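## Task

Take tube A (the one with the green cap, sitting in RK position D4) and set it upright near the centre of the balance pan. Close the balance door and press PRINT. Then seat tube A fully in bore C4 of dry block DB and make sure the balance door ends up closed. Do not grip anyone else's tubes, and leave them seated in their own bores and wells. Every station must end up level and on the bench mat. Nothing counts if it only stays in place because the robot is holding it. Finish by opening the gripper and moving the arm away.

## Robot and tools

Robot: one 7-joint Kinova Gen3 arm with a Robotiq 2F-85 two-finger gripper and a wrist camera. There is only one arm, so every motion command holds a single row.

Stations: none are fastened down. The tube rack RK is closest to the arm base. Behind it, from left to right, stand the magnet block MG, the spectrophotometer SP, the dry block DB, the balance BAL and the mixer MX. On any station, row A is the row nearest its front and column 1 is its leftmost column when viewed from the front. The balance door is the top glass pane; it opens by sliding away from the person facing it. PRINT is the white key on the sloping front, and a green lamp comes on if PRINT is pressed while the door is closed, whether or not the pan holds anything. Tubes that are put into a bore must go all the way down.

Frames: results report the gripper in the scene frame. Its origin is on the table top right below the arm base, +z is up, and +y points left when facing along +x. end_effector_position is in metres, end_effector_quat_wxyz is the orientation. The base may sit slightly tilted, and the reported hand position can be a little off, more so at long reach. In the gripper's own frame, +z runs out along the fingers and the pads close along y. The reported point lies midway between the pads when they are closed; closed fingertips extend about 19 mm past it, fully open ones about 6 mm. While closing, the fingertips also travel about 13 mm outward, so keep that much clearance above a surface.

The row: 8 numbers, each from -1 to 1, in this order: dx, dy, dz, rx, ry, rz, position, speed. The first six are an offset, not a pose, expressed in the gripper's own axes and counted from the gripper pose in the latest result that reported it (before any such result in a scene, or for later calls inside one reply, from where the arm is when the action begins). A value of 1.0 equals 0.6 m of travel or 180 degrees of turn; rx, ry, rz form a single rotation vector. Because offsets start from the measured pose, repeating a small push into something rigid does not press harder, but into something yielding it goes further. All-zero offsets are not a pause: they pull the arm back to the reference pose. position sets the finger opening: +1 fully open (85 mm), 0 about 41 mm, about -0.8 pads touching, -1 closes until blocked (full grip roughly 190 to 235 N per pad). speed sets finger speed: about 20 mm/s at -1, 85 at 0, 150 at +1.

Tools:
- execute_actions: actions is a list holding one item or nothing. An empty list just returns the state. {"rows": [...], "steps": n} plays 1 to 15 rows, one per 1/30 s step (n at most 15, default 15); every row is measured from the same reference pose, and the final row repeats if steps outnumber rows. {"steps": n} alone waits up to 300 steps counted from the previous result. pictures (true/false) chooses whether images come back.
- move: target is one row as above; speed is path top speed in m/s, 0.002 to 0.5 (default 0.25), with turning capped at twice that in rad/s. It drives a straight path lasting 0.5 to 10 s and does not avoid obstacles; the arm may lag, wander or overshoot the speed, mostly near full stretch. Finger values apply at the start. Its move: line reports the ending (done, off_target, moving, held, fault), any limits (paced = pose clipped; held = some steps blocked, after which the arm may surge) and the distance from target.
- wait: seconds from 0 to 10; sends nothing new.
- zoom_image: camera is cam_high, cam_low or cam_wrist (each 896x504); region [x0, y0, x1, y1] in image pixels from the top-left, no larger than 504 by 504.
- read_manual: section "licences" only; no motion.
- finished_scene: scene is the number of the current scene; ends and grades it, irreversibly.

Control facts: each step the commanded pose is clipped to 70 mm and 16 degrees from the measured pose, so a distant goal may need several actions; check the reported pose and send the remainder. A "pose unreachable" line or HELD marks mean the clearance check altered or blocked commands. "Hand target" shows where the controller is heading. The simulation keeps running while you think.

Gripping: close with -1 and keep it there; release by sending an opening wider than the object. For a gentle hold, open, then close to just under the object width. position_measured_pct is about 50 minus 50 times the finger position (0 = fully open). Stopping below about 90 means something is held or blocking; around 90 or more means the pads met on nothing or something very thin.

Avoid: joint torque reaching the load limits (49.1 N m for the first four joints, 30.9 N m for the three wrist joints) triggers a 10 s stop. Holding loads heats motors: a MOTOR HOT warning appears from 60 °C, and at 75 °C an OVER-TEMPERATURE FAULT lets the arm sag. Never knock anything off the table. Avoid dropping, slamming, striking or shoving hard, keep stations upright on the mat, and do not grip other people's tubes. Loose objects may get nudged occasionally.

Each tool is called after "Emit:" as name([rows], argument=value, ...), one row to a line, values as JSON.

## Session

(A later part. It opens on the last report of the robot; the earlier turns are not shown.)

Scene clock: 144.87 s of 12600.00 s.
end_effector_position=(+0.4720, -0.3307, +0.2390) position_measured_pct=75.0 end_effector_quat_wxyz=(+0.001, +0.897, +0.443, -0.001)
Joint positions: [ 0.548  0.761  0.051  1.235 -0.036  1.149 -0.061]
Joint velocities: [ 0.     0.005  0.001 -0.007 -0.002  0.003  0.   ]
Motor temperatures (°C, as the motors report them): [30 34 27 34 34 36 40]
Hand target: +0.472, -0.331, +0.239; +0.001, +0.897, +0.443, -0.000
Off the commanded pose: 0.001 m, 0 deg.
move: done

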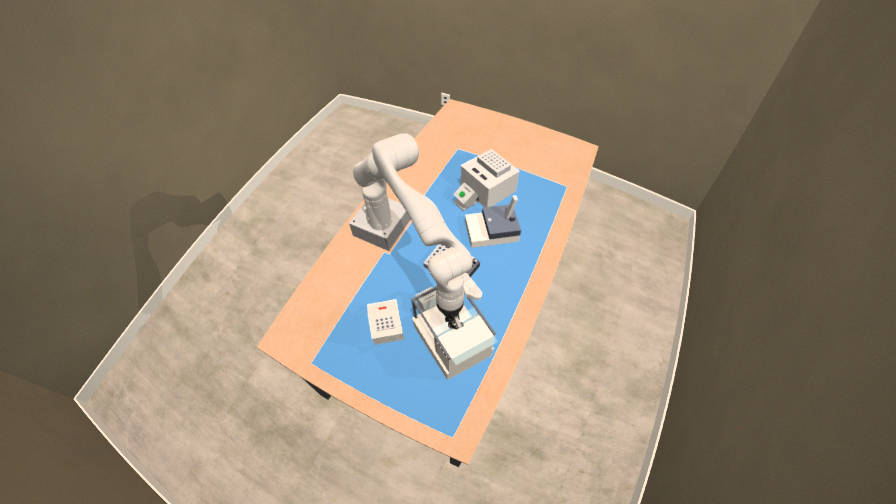

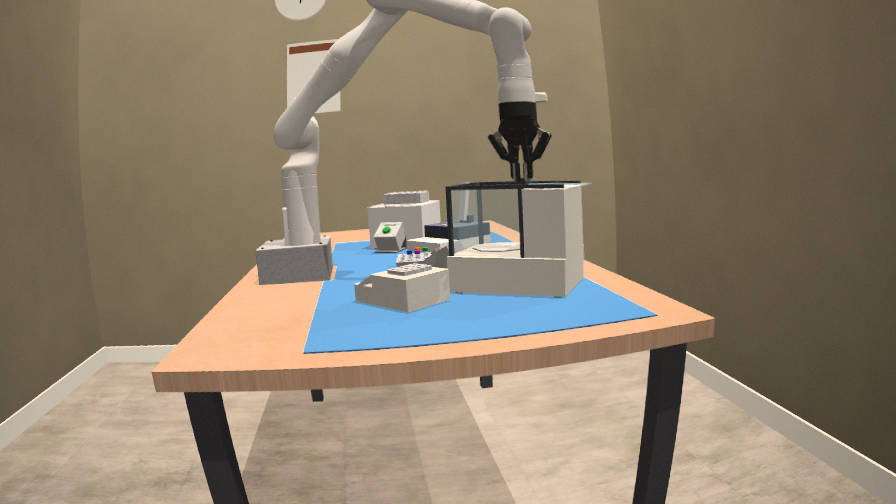

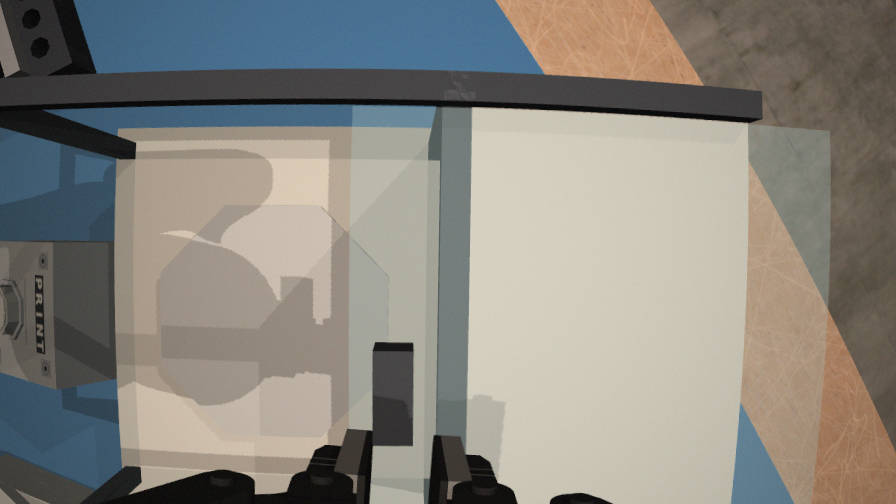

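Emit:
move(target=[0,0,-0.07,0,0,0,-0.5,0], speed=0.1)

Emit:
move(target=[0.2434,-0.5263,0,0,0,0.352,-0.3,0])

Emit:
move(target=[0,0,0.30,0,0,0,-0.3,0], speed=0.2)

Scene clock: 193.70 s of 12600.00 s.
end_effector_position=(+0.4719, -0.3306, +0.2809) position_measured_pct=75.0 end_effector_quat_wxyz=(+0.001, +0.896, +0.443, -0.000)
Joint positions: [ 0.546  0.723  0.055  1.168 -0.035  1.254 -0.062]
Joint velocities: [-0.    -0.001  0.001 -0.002  0.001  0.002  0.001]
Motor temperatures (°C, as the motors report them): [30 36 27 34 34 36 40]
Hand target: +0.472, -0.331, +0.281; +0.001, +0.896, +0.443, -0.000
Off the commanded pose: 0.000 m, 0 deg.
move: done

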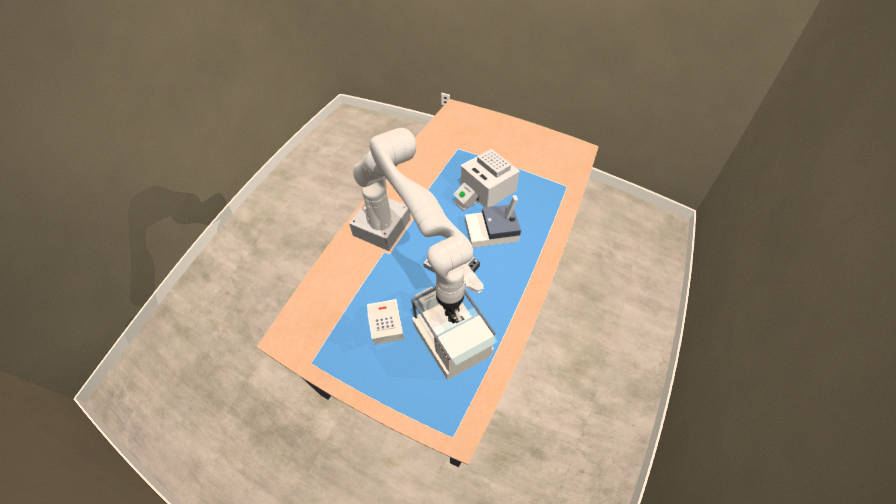

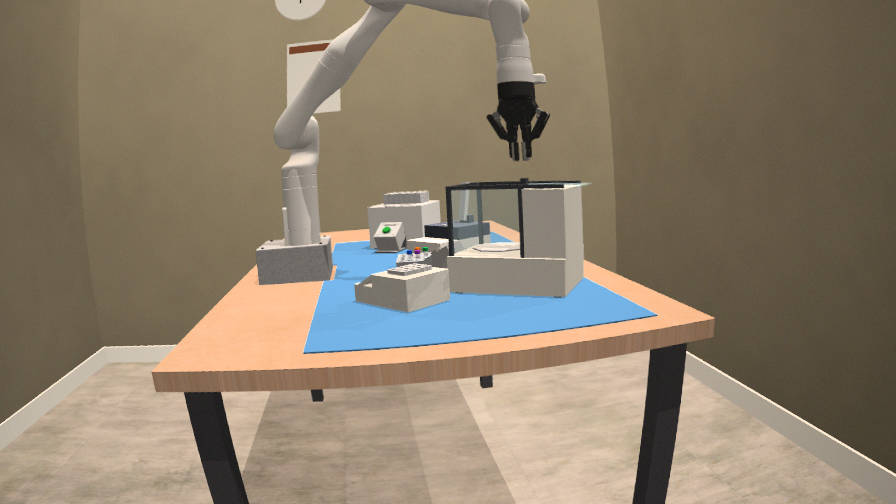

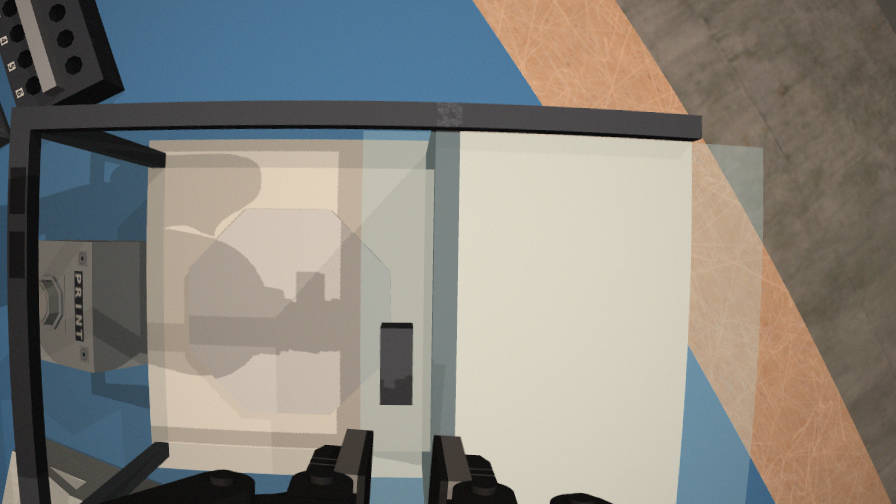

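Scene clock: 196.43 s of 12600.00 s.
end_effector_position=(+0.3082, -0.0244, +0.2792) position_measured_pct=65.1 end_effector_quat_wxyz=(+0.001, +0.996, -0.095, -0.001)
Joint positions: [-0.127  0.158  0.15   2.101 -0.028  0.888 -1.728]
Joint velocities: [-0.011 -0.005 -0.009  0.001  0.005  0.002 -0.016]
Motor temperatures (°C, as the motors report them): [30 36 27 34 34 36 40]
Hand target: +0.308, -0.024, +0.279; +0.001, +0.996, -0.094, -0.000
Off the commanded pose: 0.003 m, 0 deg.
move: done

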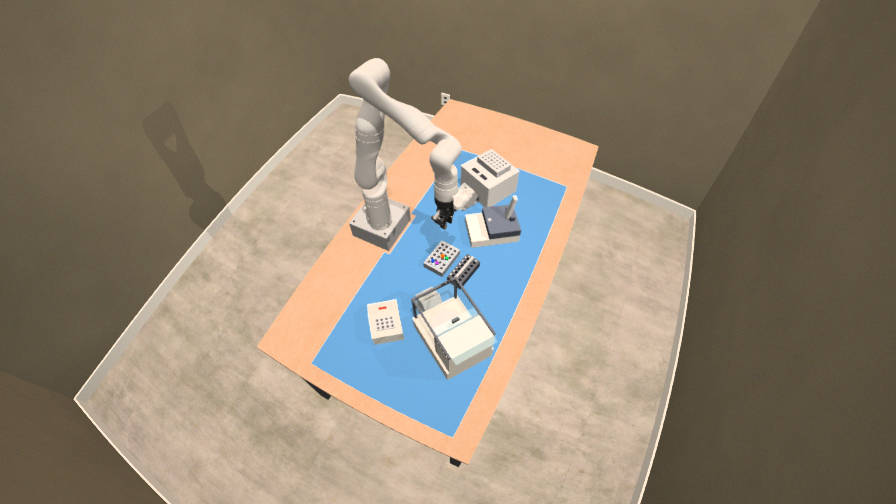

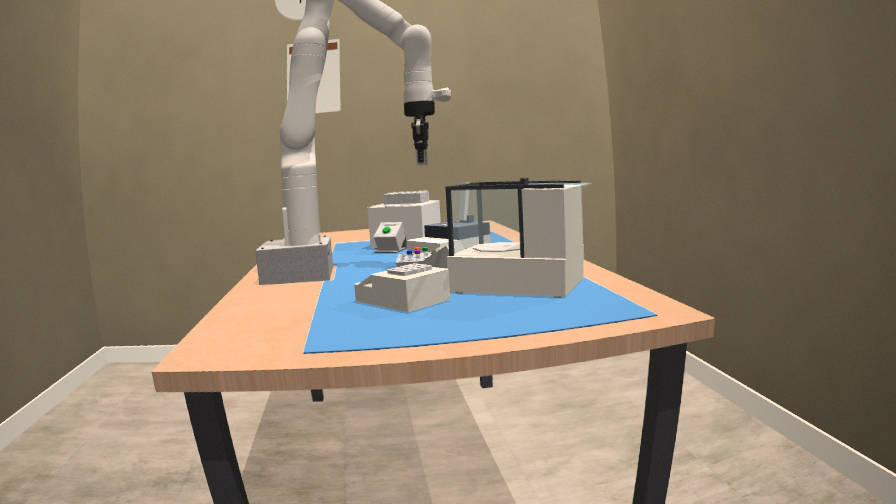

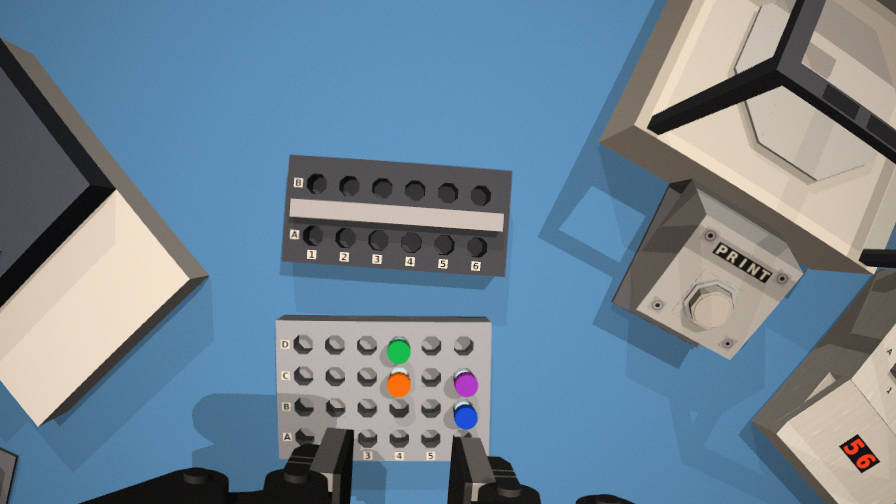

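Scene clock: 197.97 s of 12600.00 s.
end_effector_position=(+0.3085, -0.0251, +0.0998) position_measured_pct=65.1 end_effector_quat_wxyz=(+0.002, +0.996, -0.095, -0.000)
Joint positions: [-0.037  0.615  0.057  2.313 -0.14   0.22  -1.622]
Joint velocities: [ 0.003  0.006 -0.    -0.001  0.001 -0.001 -0.001]
Motor temperatures (°C, as the motors report them): [30 36 27 34 34 36 40]
Hand target: +0.308, -0.025, +0.100; +0.002, +0.996, -0.095, -0.001
Off the commanded pose: 0.001 m, 0 deg.
move: done

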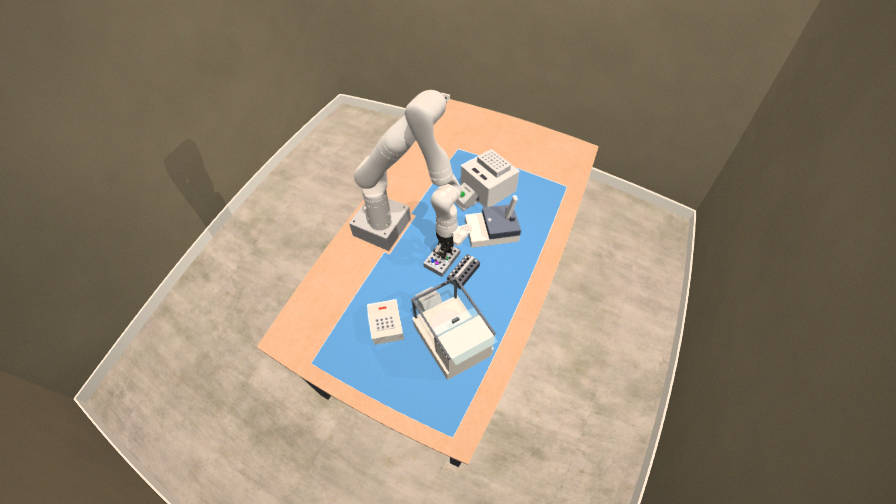

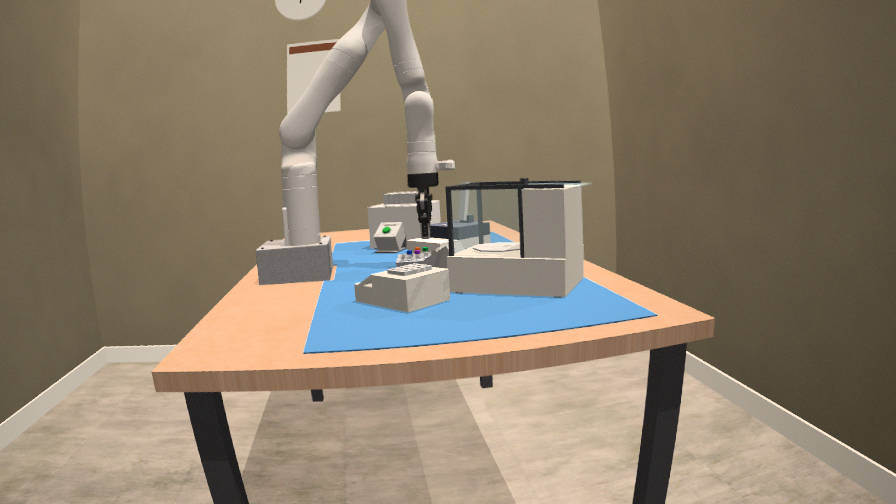

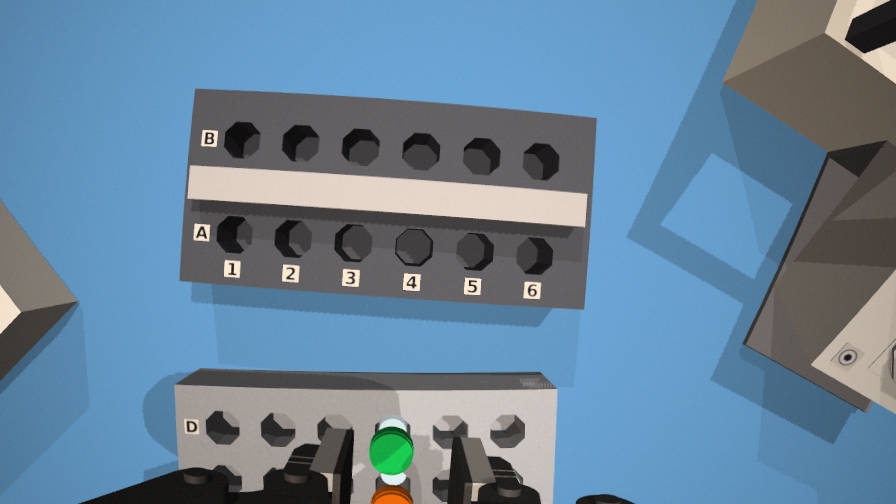

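Emit:
move(target=[0,-0.0065,0.033,0,0,0,-0.3,0], speed=0.04)

Scene clock: 210.07 s of 12600.00 s.
end_effector_position=(+0.3094, -0.0213, +0.0803) position_measured_pct=65.1 end_effector_quat_wxyz=(+0.002, +0.996, -0.094, -0.000)
Joint positions: [-0.037  0.677  0.04   2.317 -0.149  0.153 -1.625]
Joint velocities: [ 0.     0.009 -0.004  0.001 -0.    -0.004 -0.   ]
Motor temperatures (°C, as the motors report them): [30 36 27 34 34 36 40]
Hand target: +0.309, -0.021, +0.080; +0.002, +0.996, -0.095, -0.000
Off the commanded pose: 0.000 m, 0 deg.
move: done

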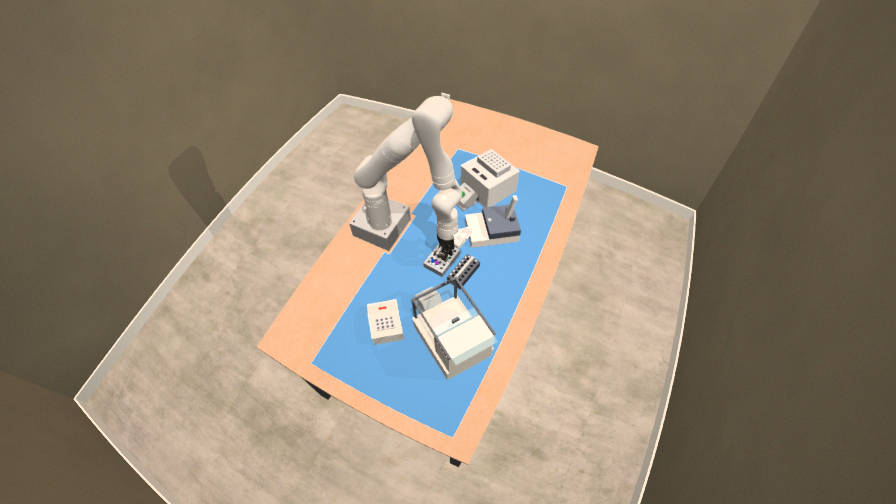

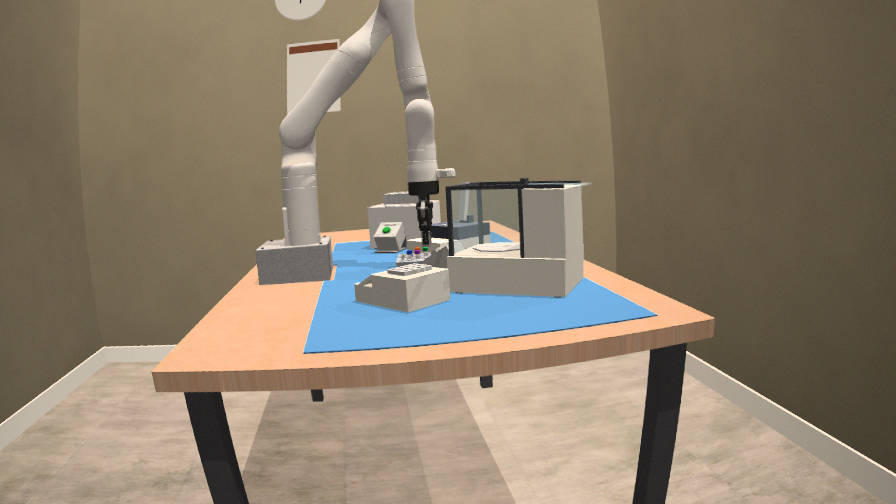

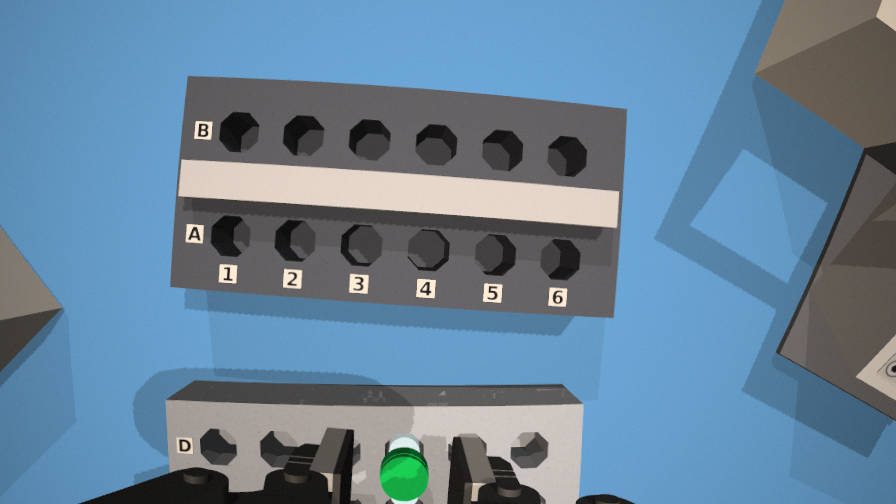

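Emit:
move(target=[0.0058,0,0.015,0,0,0,-0.3,0], speed=0.02)

Emit:
zoom_image(camera="cam_low", region=[340,170,500,290])

Scene clock: 226.77 s of 12600.00 s.
end_effector_position=(+0.3130, -0.0220, +0.0716) position_measured_pct=65.1 end_effector_quat_wxyz=(+0.002, +0.996, -0.094, +0.000)
Joint positions: [-0.03   0.706  0.034  2.307 -0.149  0.133 -1.623]
Joint velocities: [ 0.001  0.006 -0.    -0.     0.001 -0.003  0.001]
Motor temperatures (°C, as the motors report them): [30 36 27 34 34 36 40]
Hand target: +0.313, -0.022, +0.071; +0.002, +0.996, -0.094, -0.000
Off the commanded pose: 0.000 m, 0 deg.
move: done

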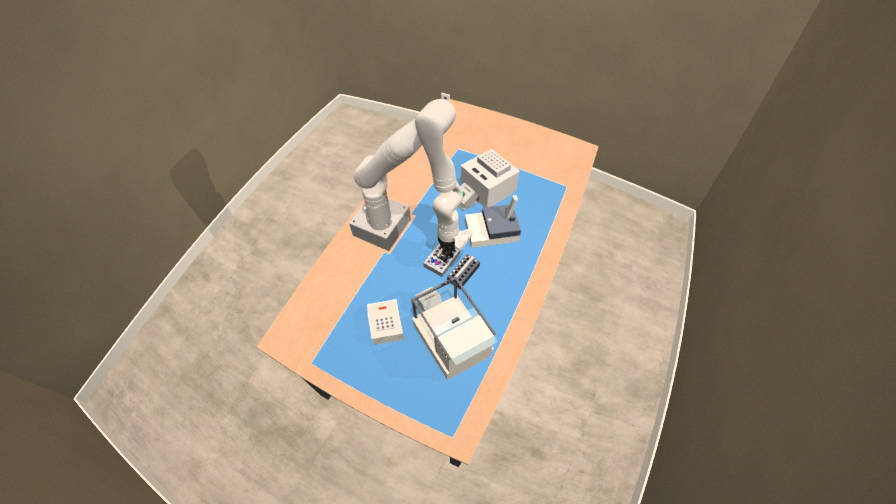

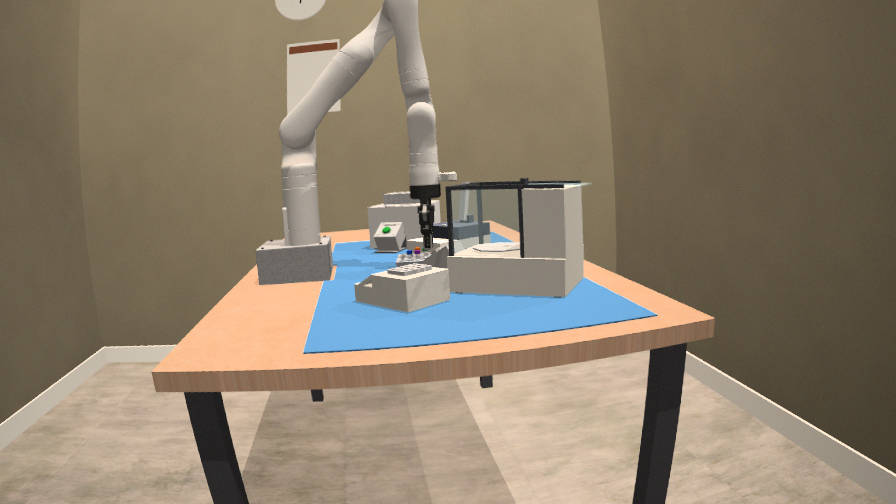

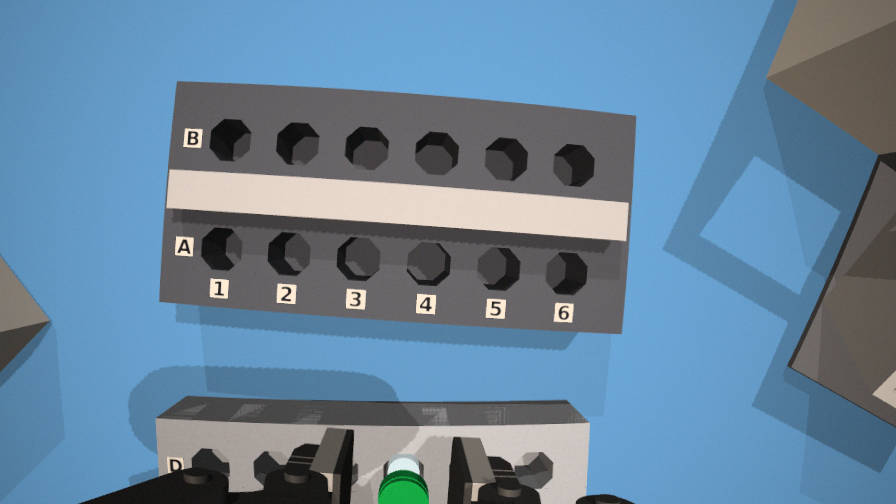

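Region (340, 170, 500, 290) of cam_low's 896x504 image, scaled by 3.150, with more detail than that image has; it fills the top 378 rows of this view, and the rest is white.

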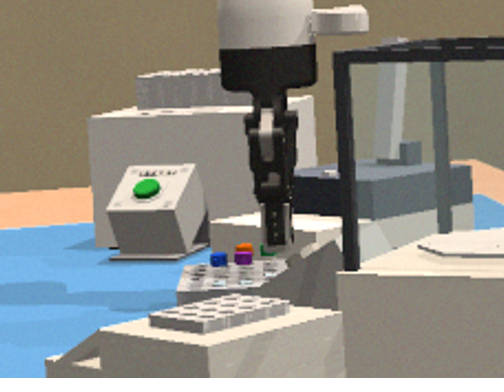

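Emit:
move(target=[-0.005,0,0.006,0,0,0,-0.3,0], speed=0.02)

Emit:
move(target=[0,0,0,0,0,0,-1,-0.5], speed=0.02)

Emit:
move(target=[0,0,-0.1,0,0,0,-1,-0.5], speed=0.04)

Emit:
zoom_image(camera="cam_low", region=[340,140,500,290])

Scene clock: 238.83 s of 12600.00 s.
end_effector_position=(+0.3101, -0.0214, +0.0680) position_measured_pct=65.1 end_effector_quat_wxyz=(+0.002, +0.996, -0.094, +0.000)
Joint positions: [-0.029  0.716  0.03   2.317 -0.151  0.113 -1.623]
Joint velocities: [ 0.     0.002 -0.001  0.003  0.001 -0.005 -0.001]
Motor temperatures (°C, as the motors report them): [30 35 27 34 34 36 40]
Hand target: +0.310, -0.021, +0.068; +0.002, +0.996, -0.094, +0.000
Off the commanded pose: 0.000 m, 0 deg.
move: done

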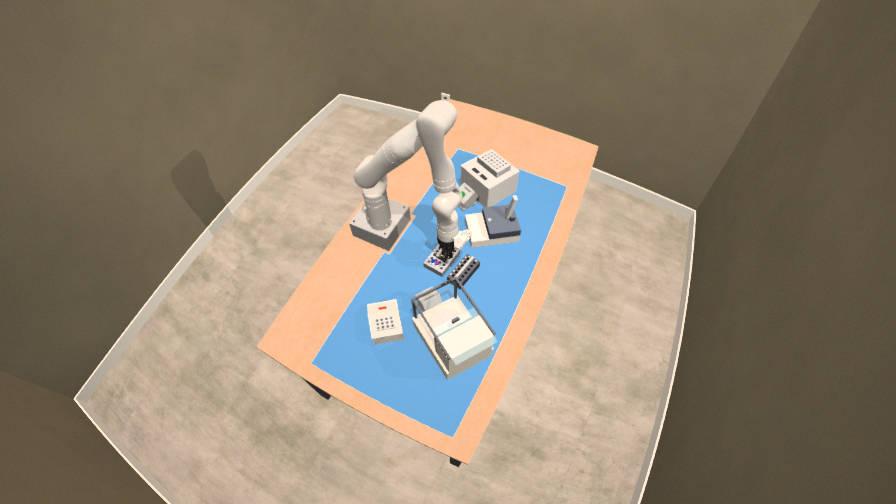

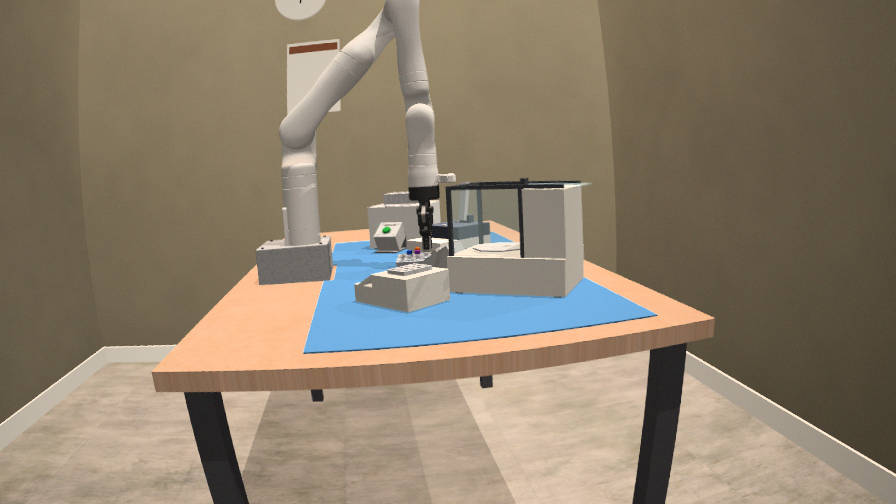

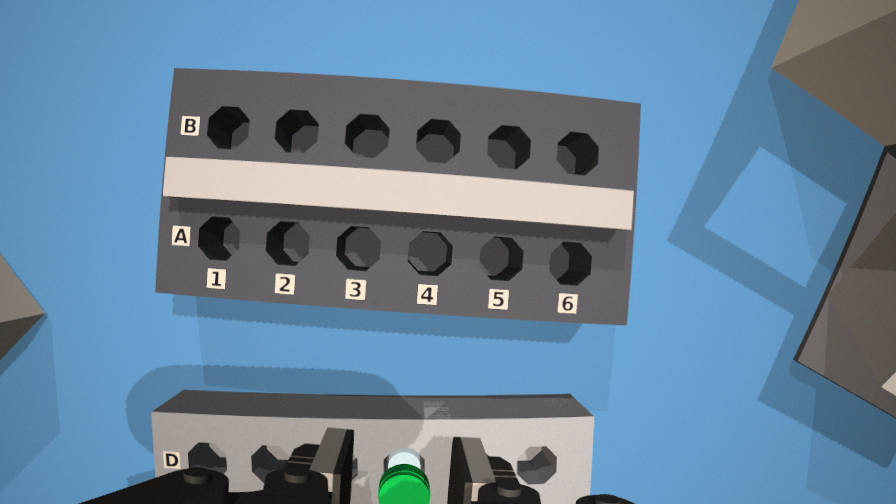

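Scene clock: 239.57 s of 12600.00 s.
end_effector_position=(+0.3102, -0.0215, +0.0683) position_measured_pct=84.5 end_effector_quat_wxyz=(+0.002, +0.996, -0.094, +0.000)
Joint positions: [-0.029  0.715  0.03   2.317 -0.151  0.114 -1.623]
Joint velocities: [ 0.    -0.    -0.     0.    -0.002 -0.001  0.   ]
Motor temperatures (°C, as the motors report them): [30 35 27 34 34 36 40]
Hand target: +0.310, -0.021, +0.068; +0.002, +0.996, -0.094, +0.000
Off the commanded pose: 0.000 m, 0 deg.
move: done

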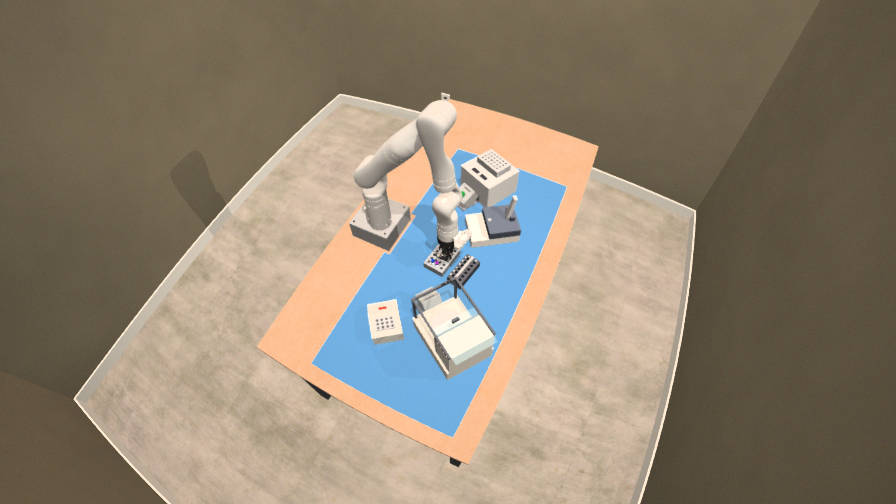

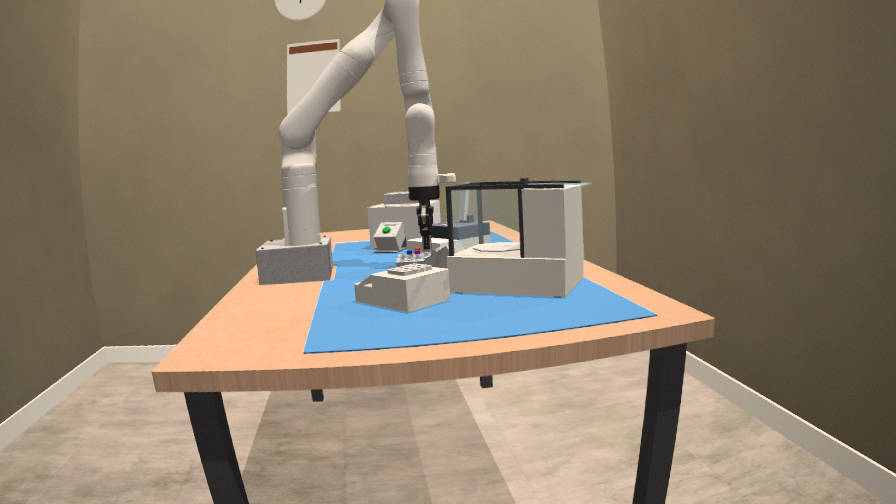

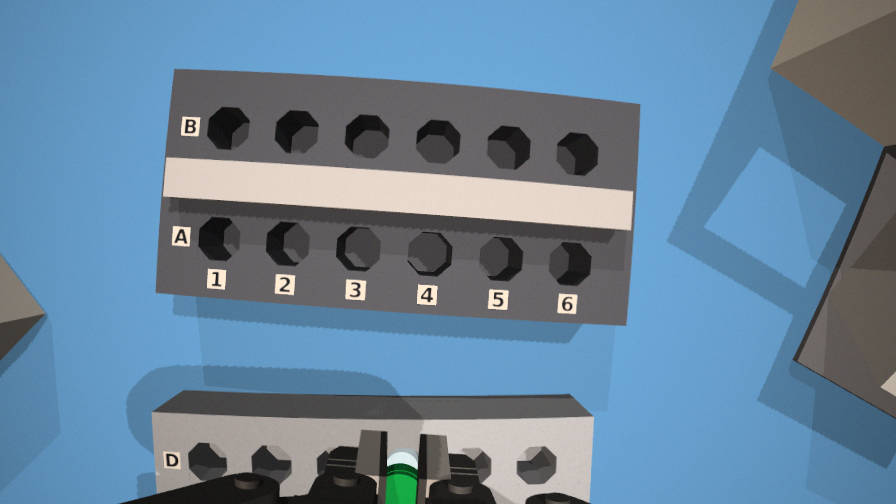

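Scene clock: 241.40 s of 12600.00 s.
end_effector_position=(+0.3099, -0.0213, +0.1279) position_measured_pct=84.5 end_effector_quat_wxyz=(+0.001, +0.996, -0.095, +0.000)
Joint positions: [-0.072  0.53   0.087  2.297 -0.132  0.322 -1.64 ]
Joint velocities: [-0.002 -0.006  0.002 -0.002  0.002  0.004 -0.001]
Motor temperatures (°C, as the motors report them): [30 35 27 34 34 36 40]
Hand target: +0.310, -0.021, +0.128; +0.001, +0.996, -0.094, +0.000
Off the commanded pose: 0.000 m, 0 deg.
move: done

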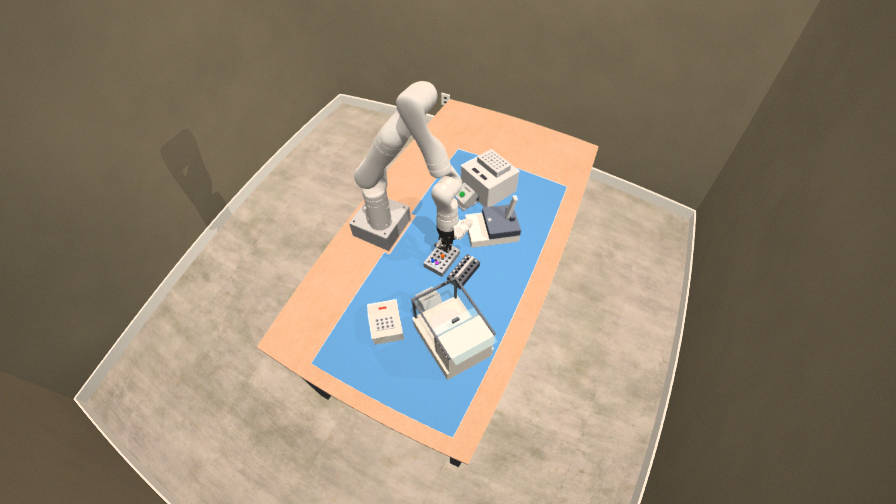

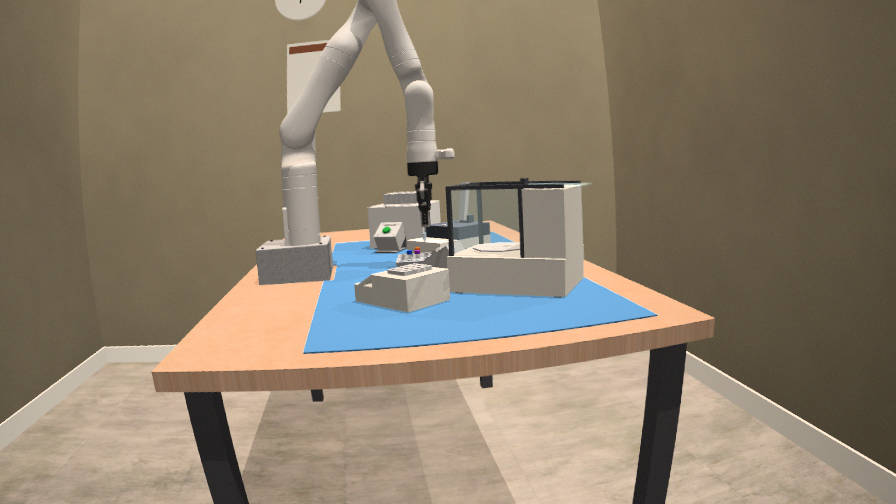

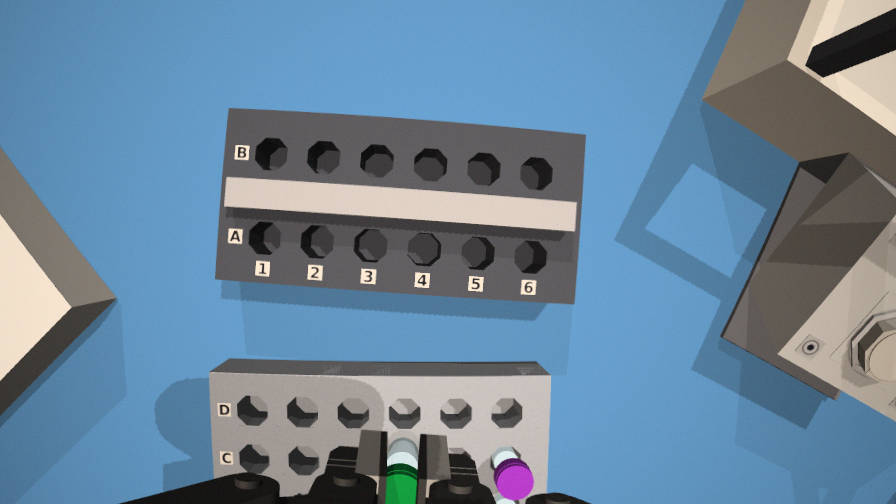

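Region (340, 140, 500, 290) of cam_low's 896x504 image, scaled by 3.150, with more detail than that image has; it fills the top 472 rows of this view, and the rest is white.

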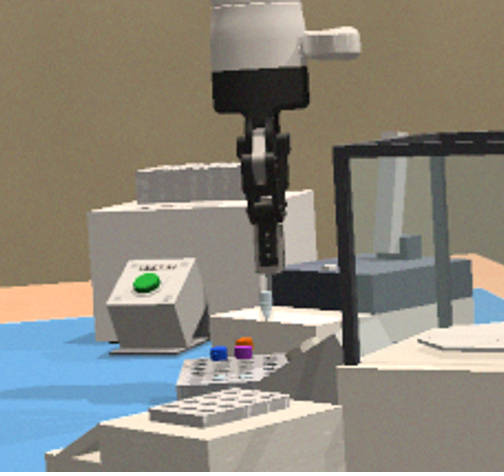

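Emit:
move(target=[0.05,0.07,-0.28,0,0,0,-1,-0.5], speed=0.2)

Emit:
move(target=[0.23,0.334,0,0,0,0.14,-1,-0.5], speed=0.2)

Scene clock: 262.50 s of 12600.00 s.
end_effector_position=(+0.3312, -0.0671, +0.2957) position_measured_pct=84.5 end_effector_quat_wxyz=(+0.001, +0.996, -0.094, +0.000)
Joint positions: [-0.024  0.193  0.184  1.993 -0.041  0.961 -1.587]
Joint velocities: [ 0.001 -0.002  0.001 -0.004 -0.     0.004  0.001]
Motor temperatures (°C, as the motors report them): [30 35 27 34 34 36 40]
Hand target: +0.331, -0.067, +0.296; +0.001, +0.996, -0.094, +0.000
Off the commanded pose: 0.001 m, 0 deg.
move: done

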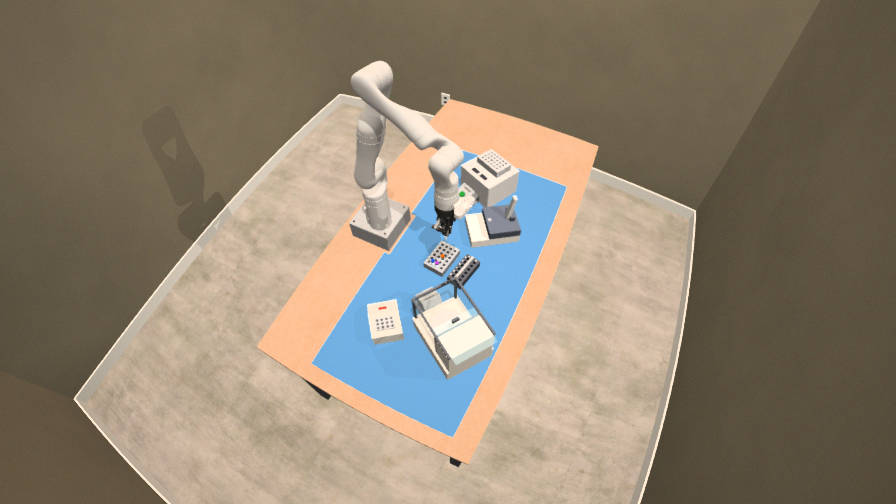

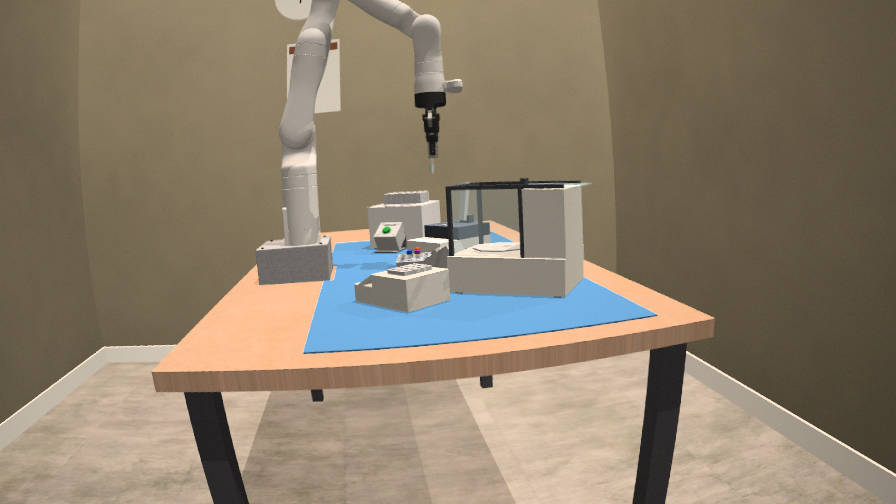

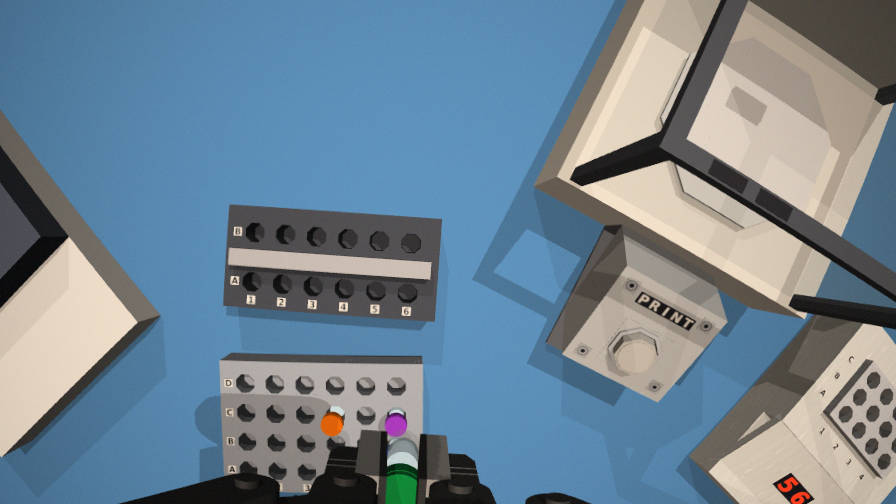

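Scene clock: 264.23 s of 12600.00 s.
end_effector_position=(+0.4305, -0.2888, +0.2972) position_measured_pct=84.5 end_effector_quat_wxyz=(+0.000, +0.951, -0.309, +0.001)
Joint positions: [ 0.346  0.591  0.346  1.399 -0.204  1.187 -1.492]
Joint velocities: [ 0.005  0.01   0.003 -0.005 -0.001  0.005  0.001]
Motor temperatures (°C, as the motors report them): [30 35 27 34 34 36 40]
Hand target: +0.430, -0.289, +0.297; +0.000, +0.951, -0.309, +0.001
Off the commanded pose: 0.002 m, 0 deg.
move: done

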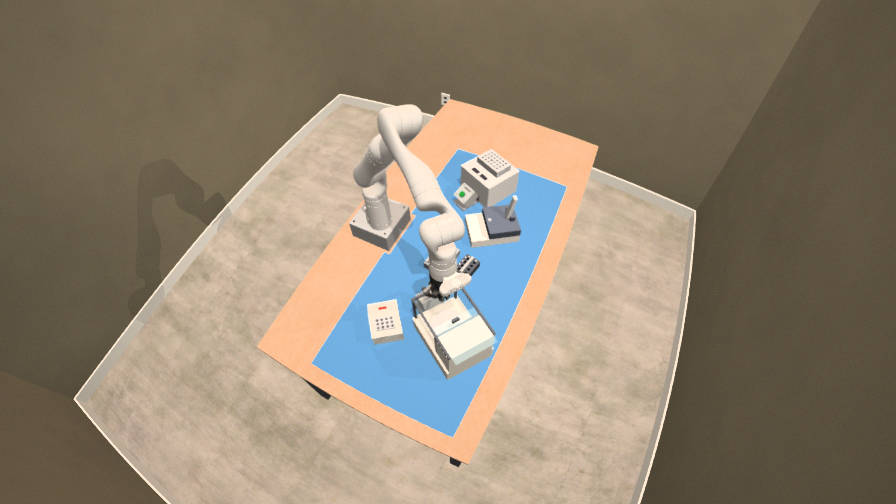

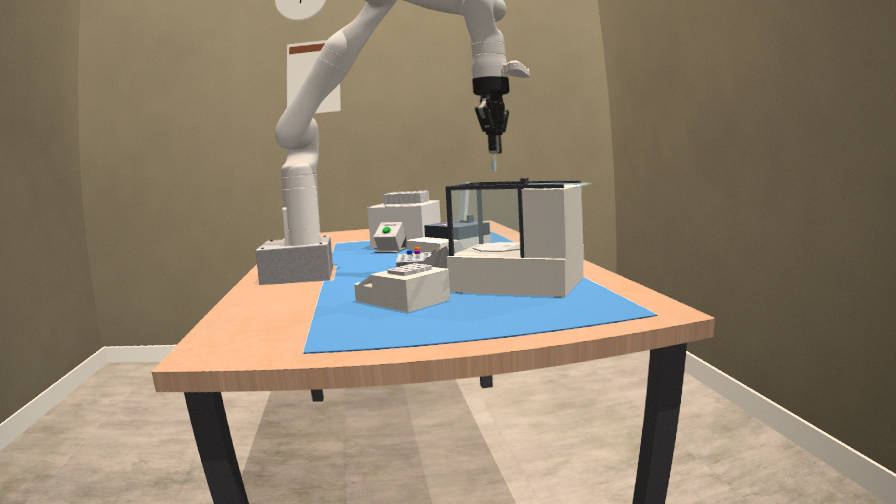

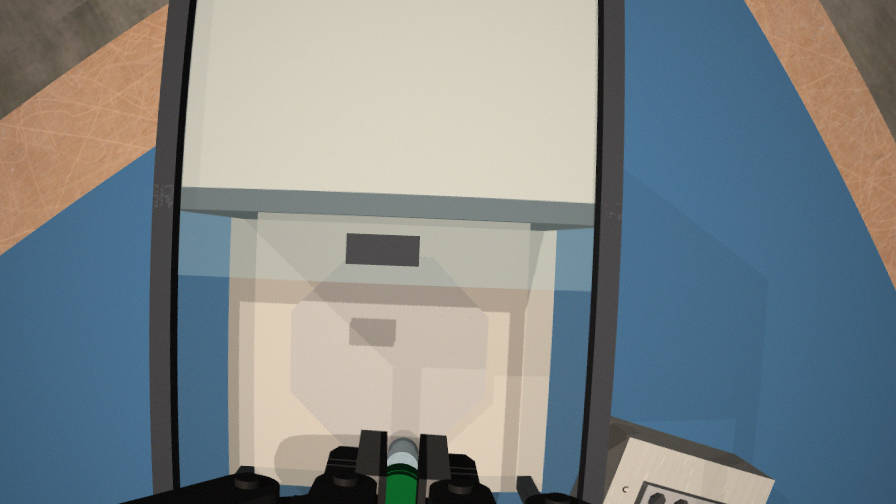

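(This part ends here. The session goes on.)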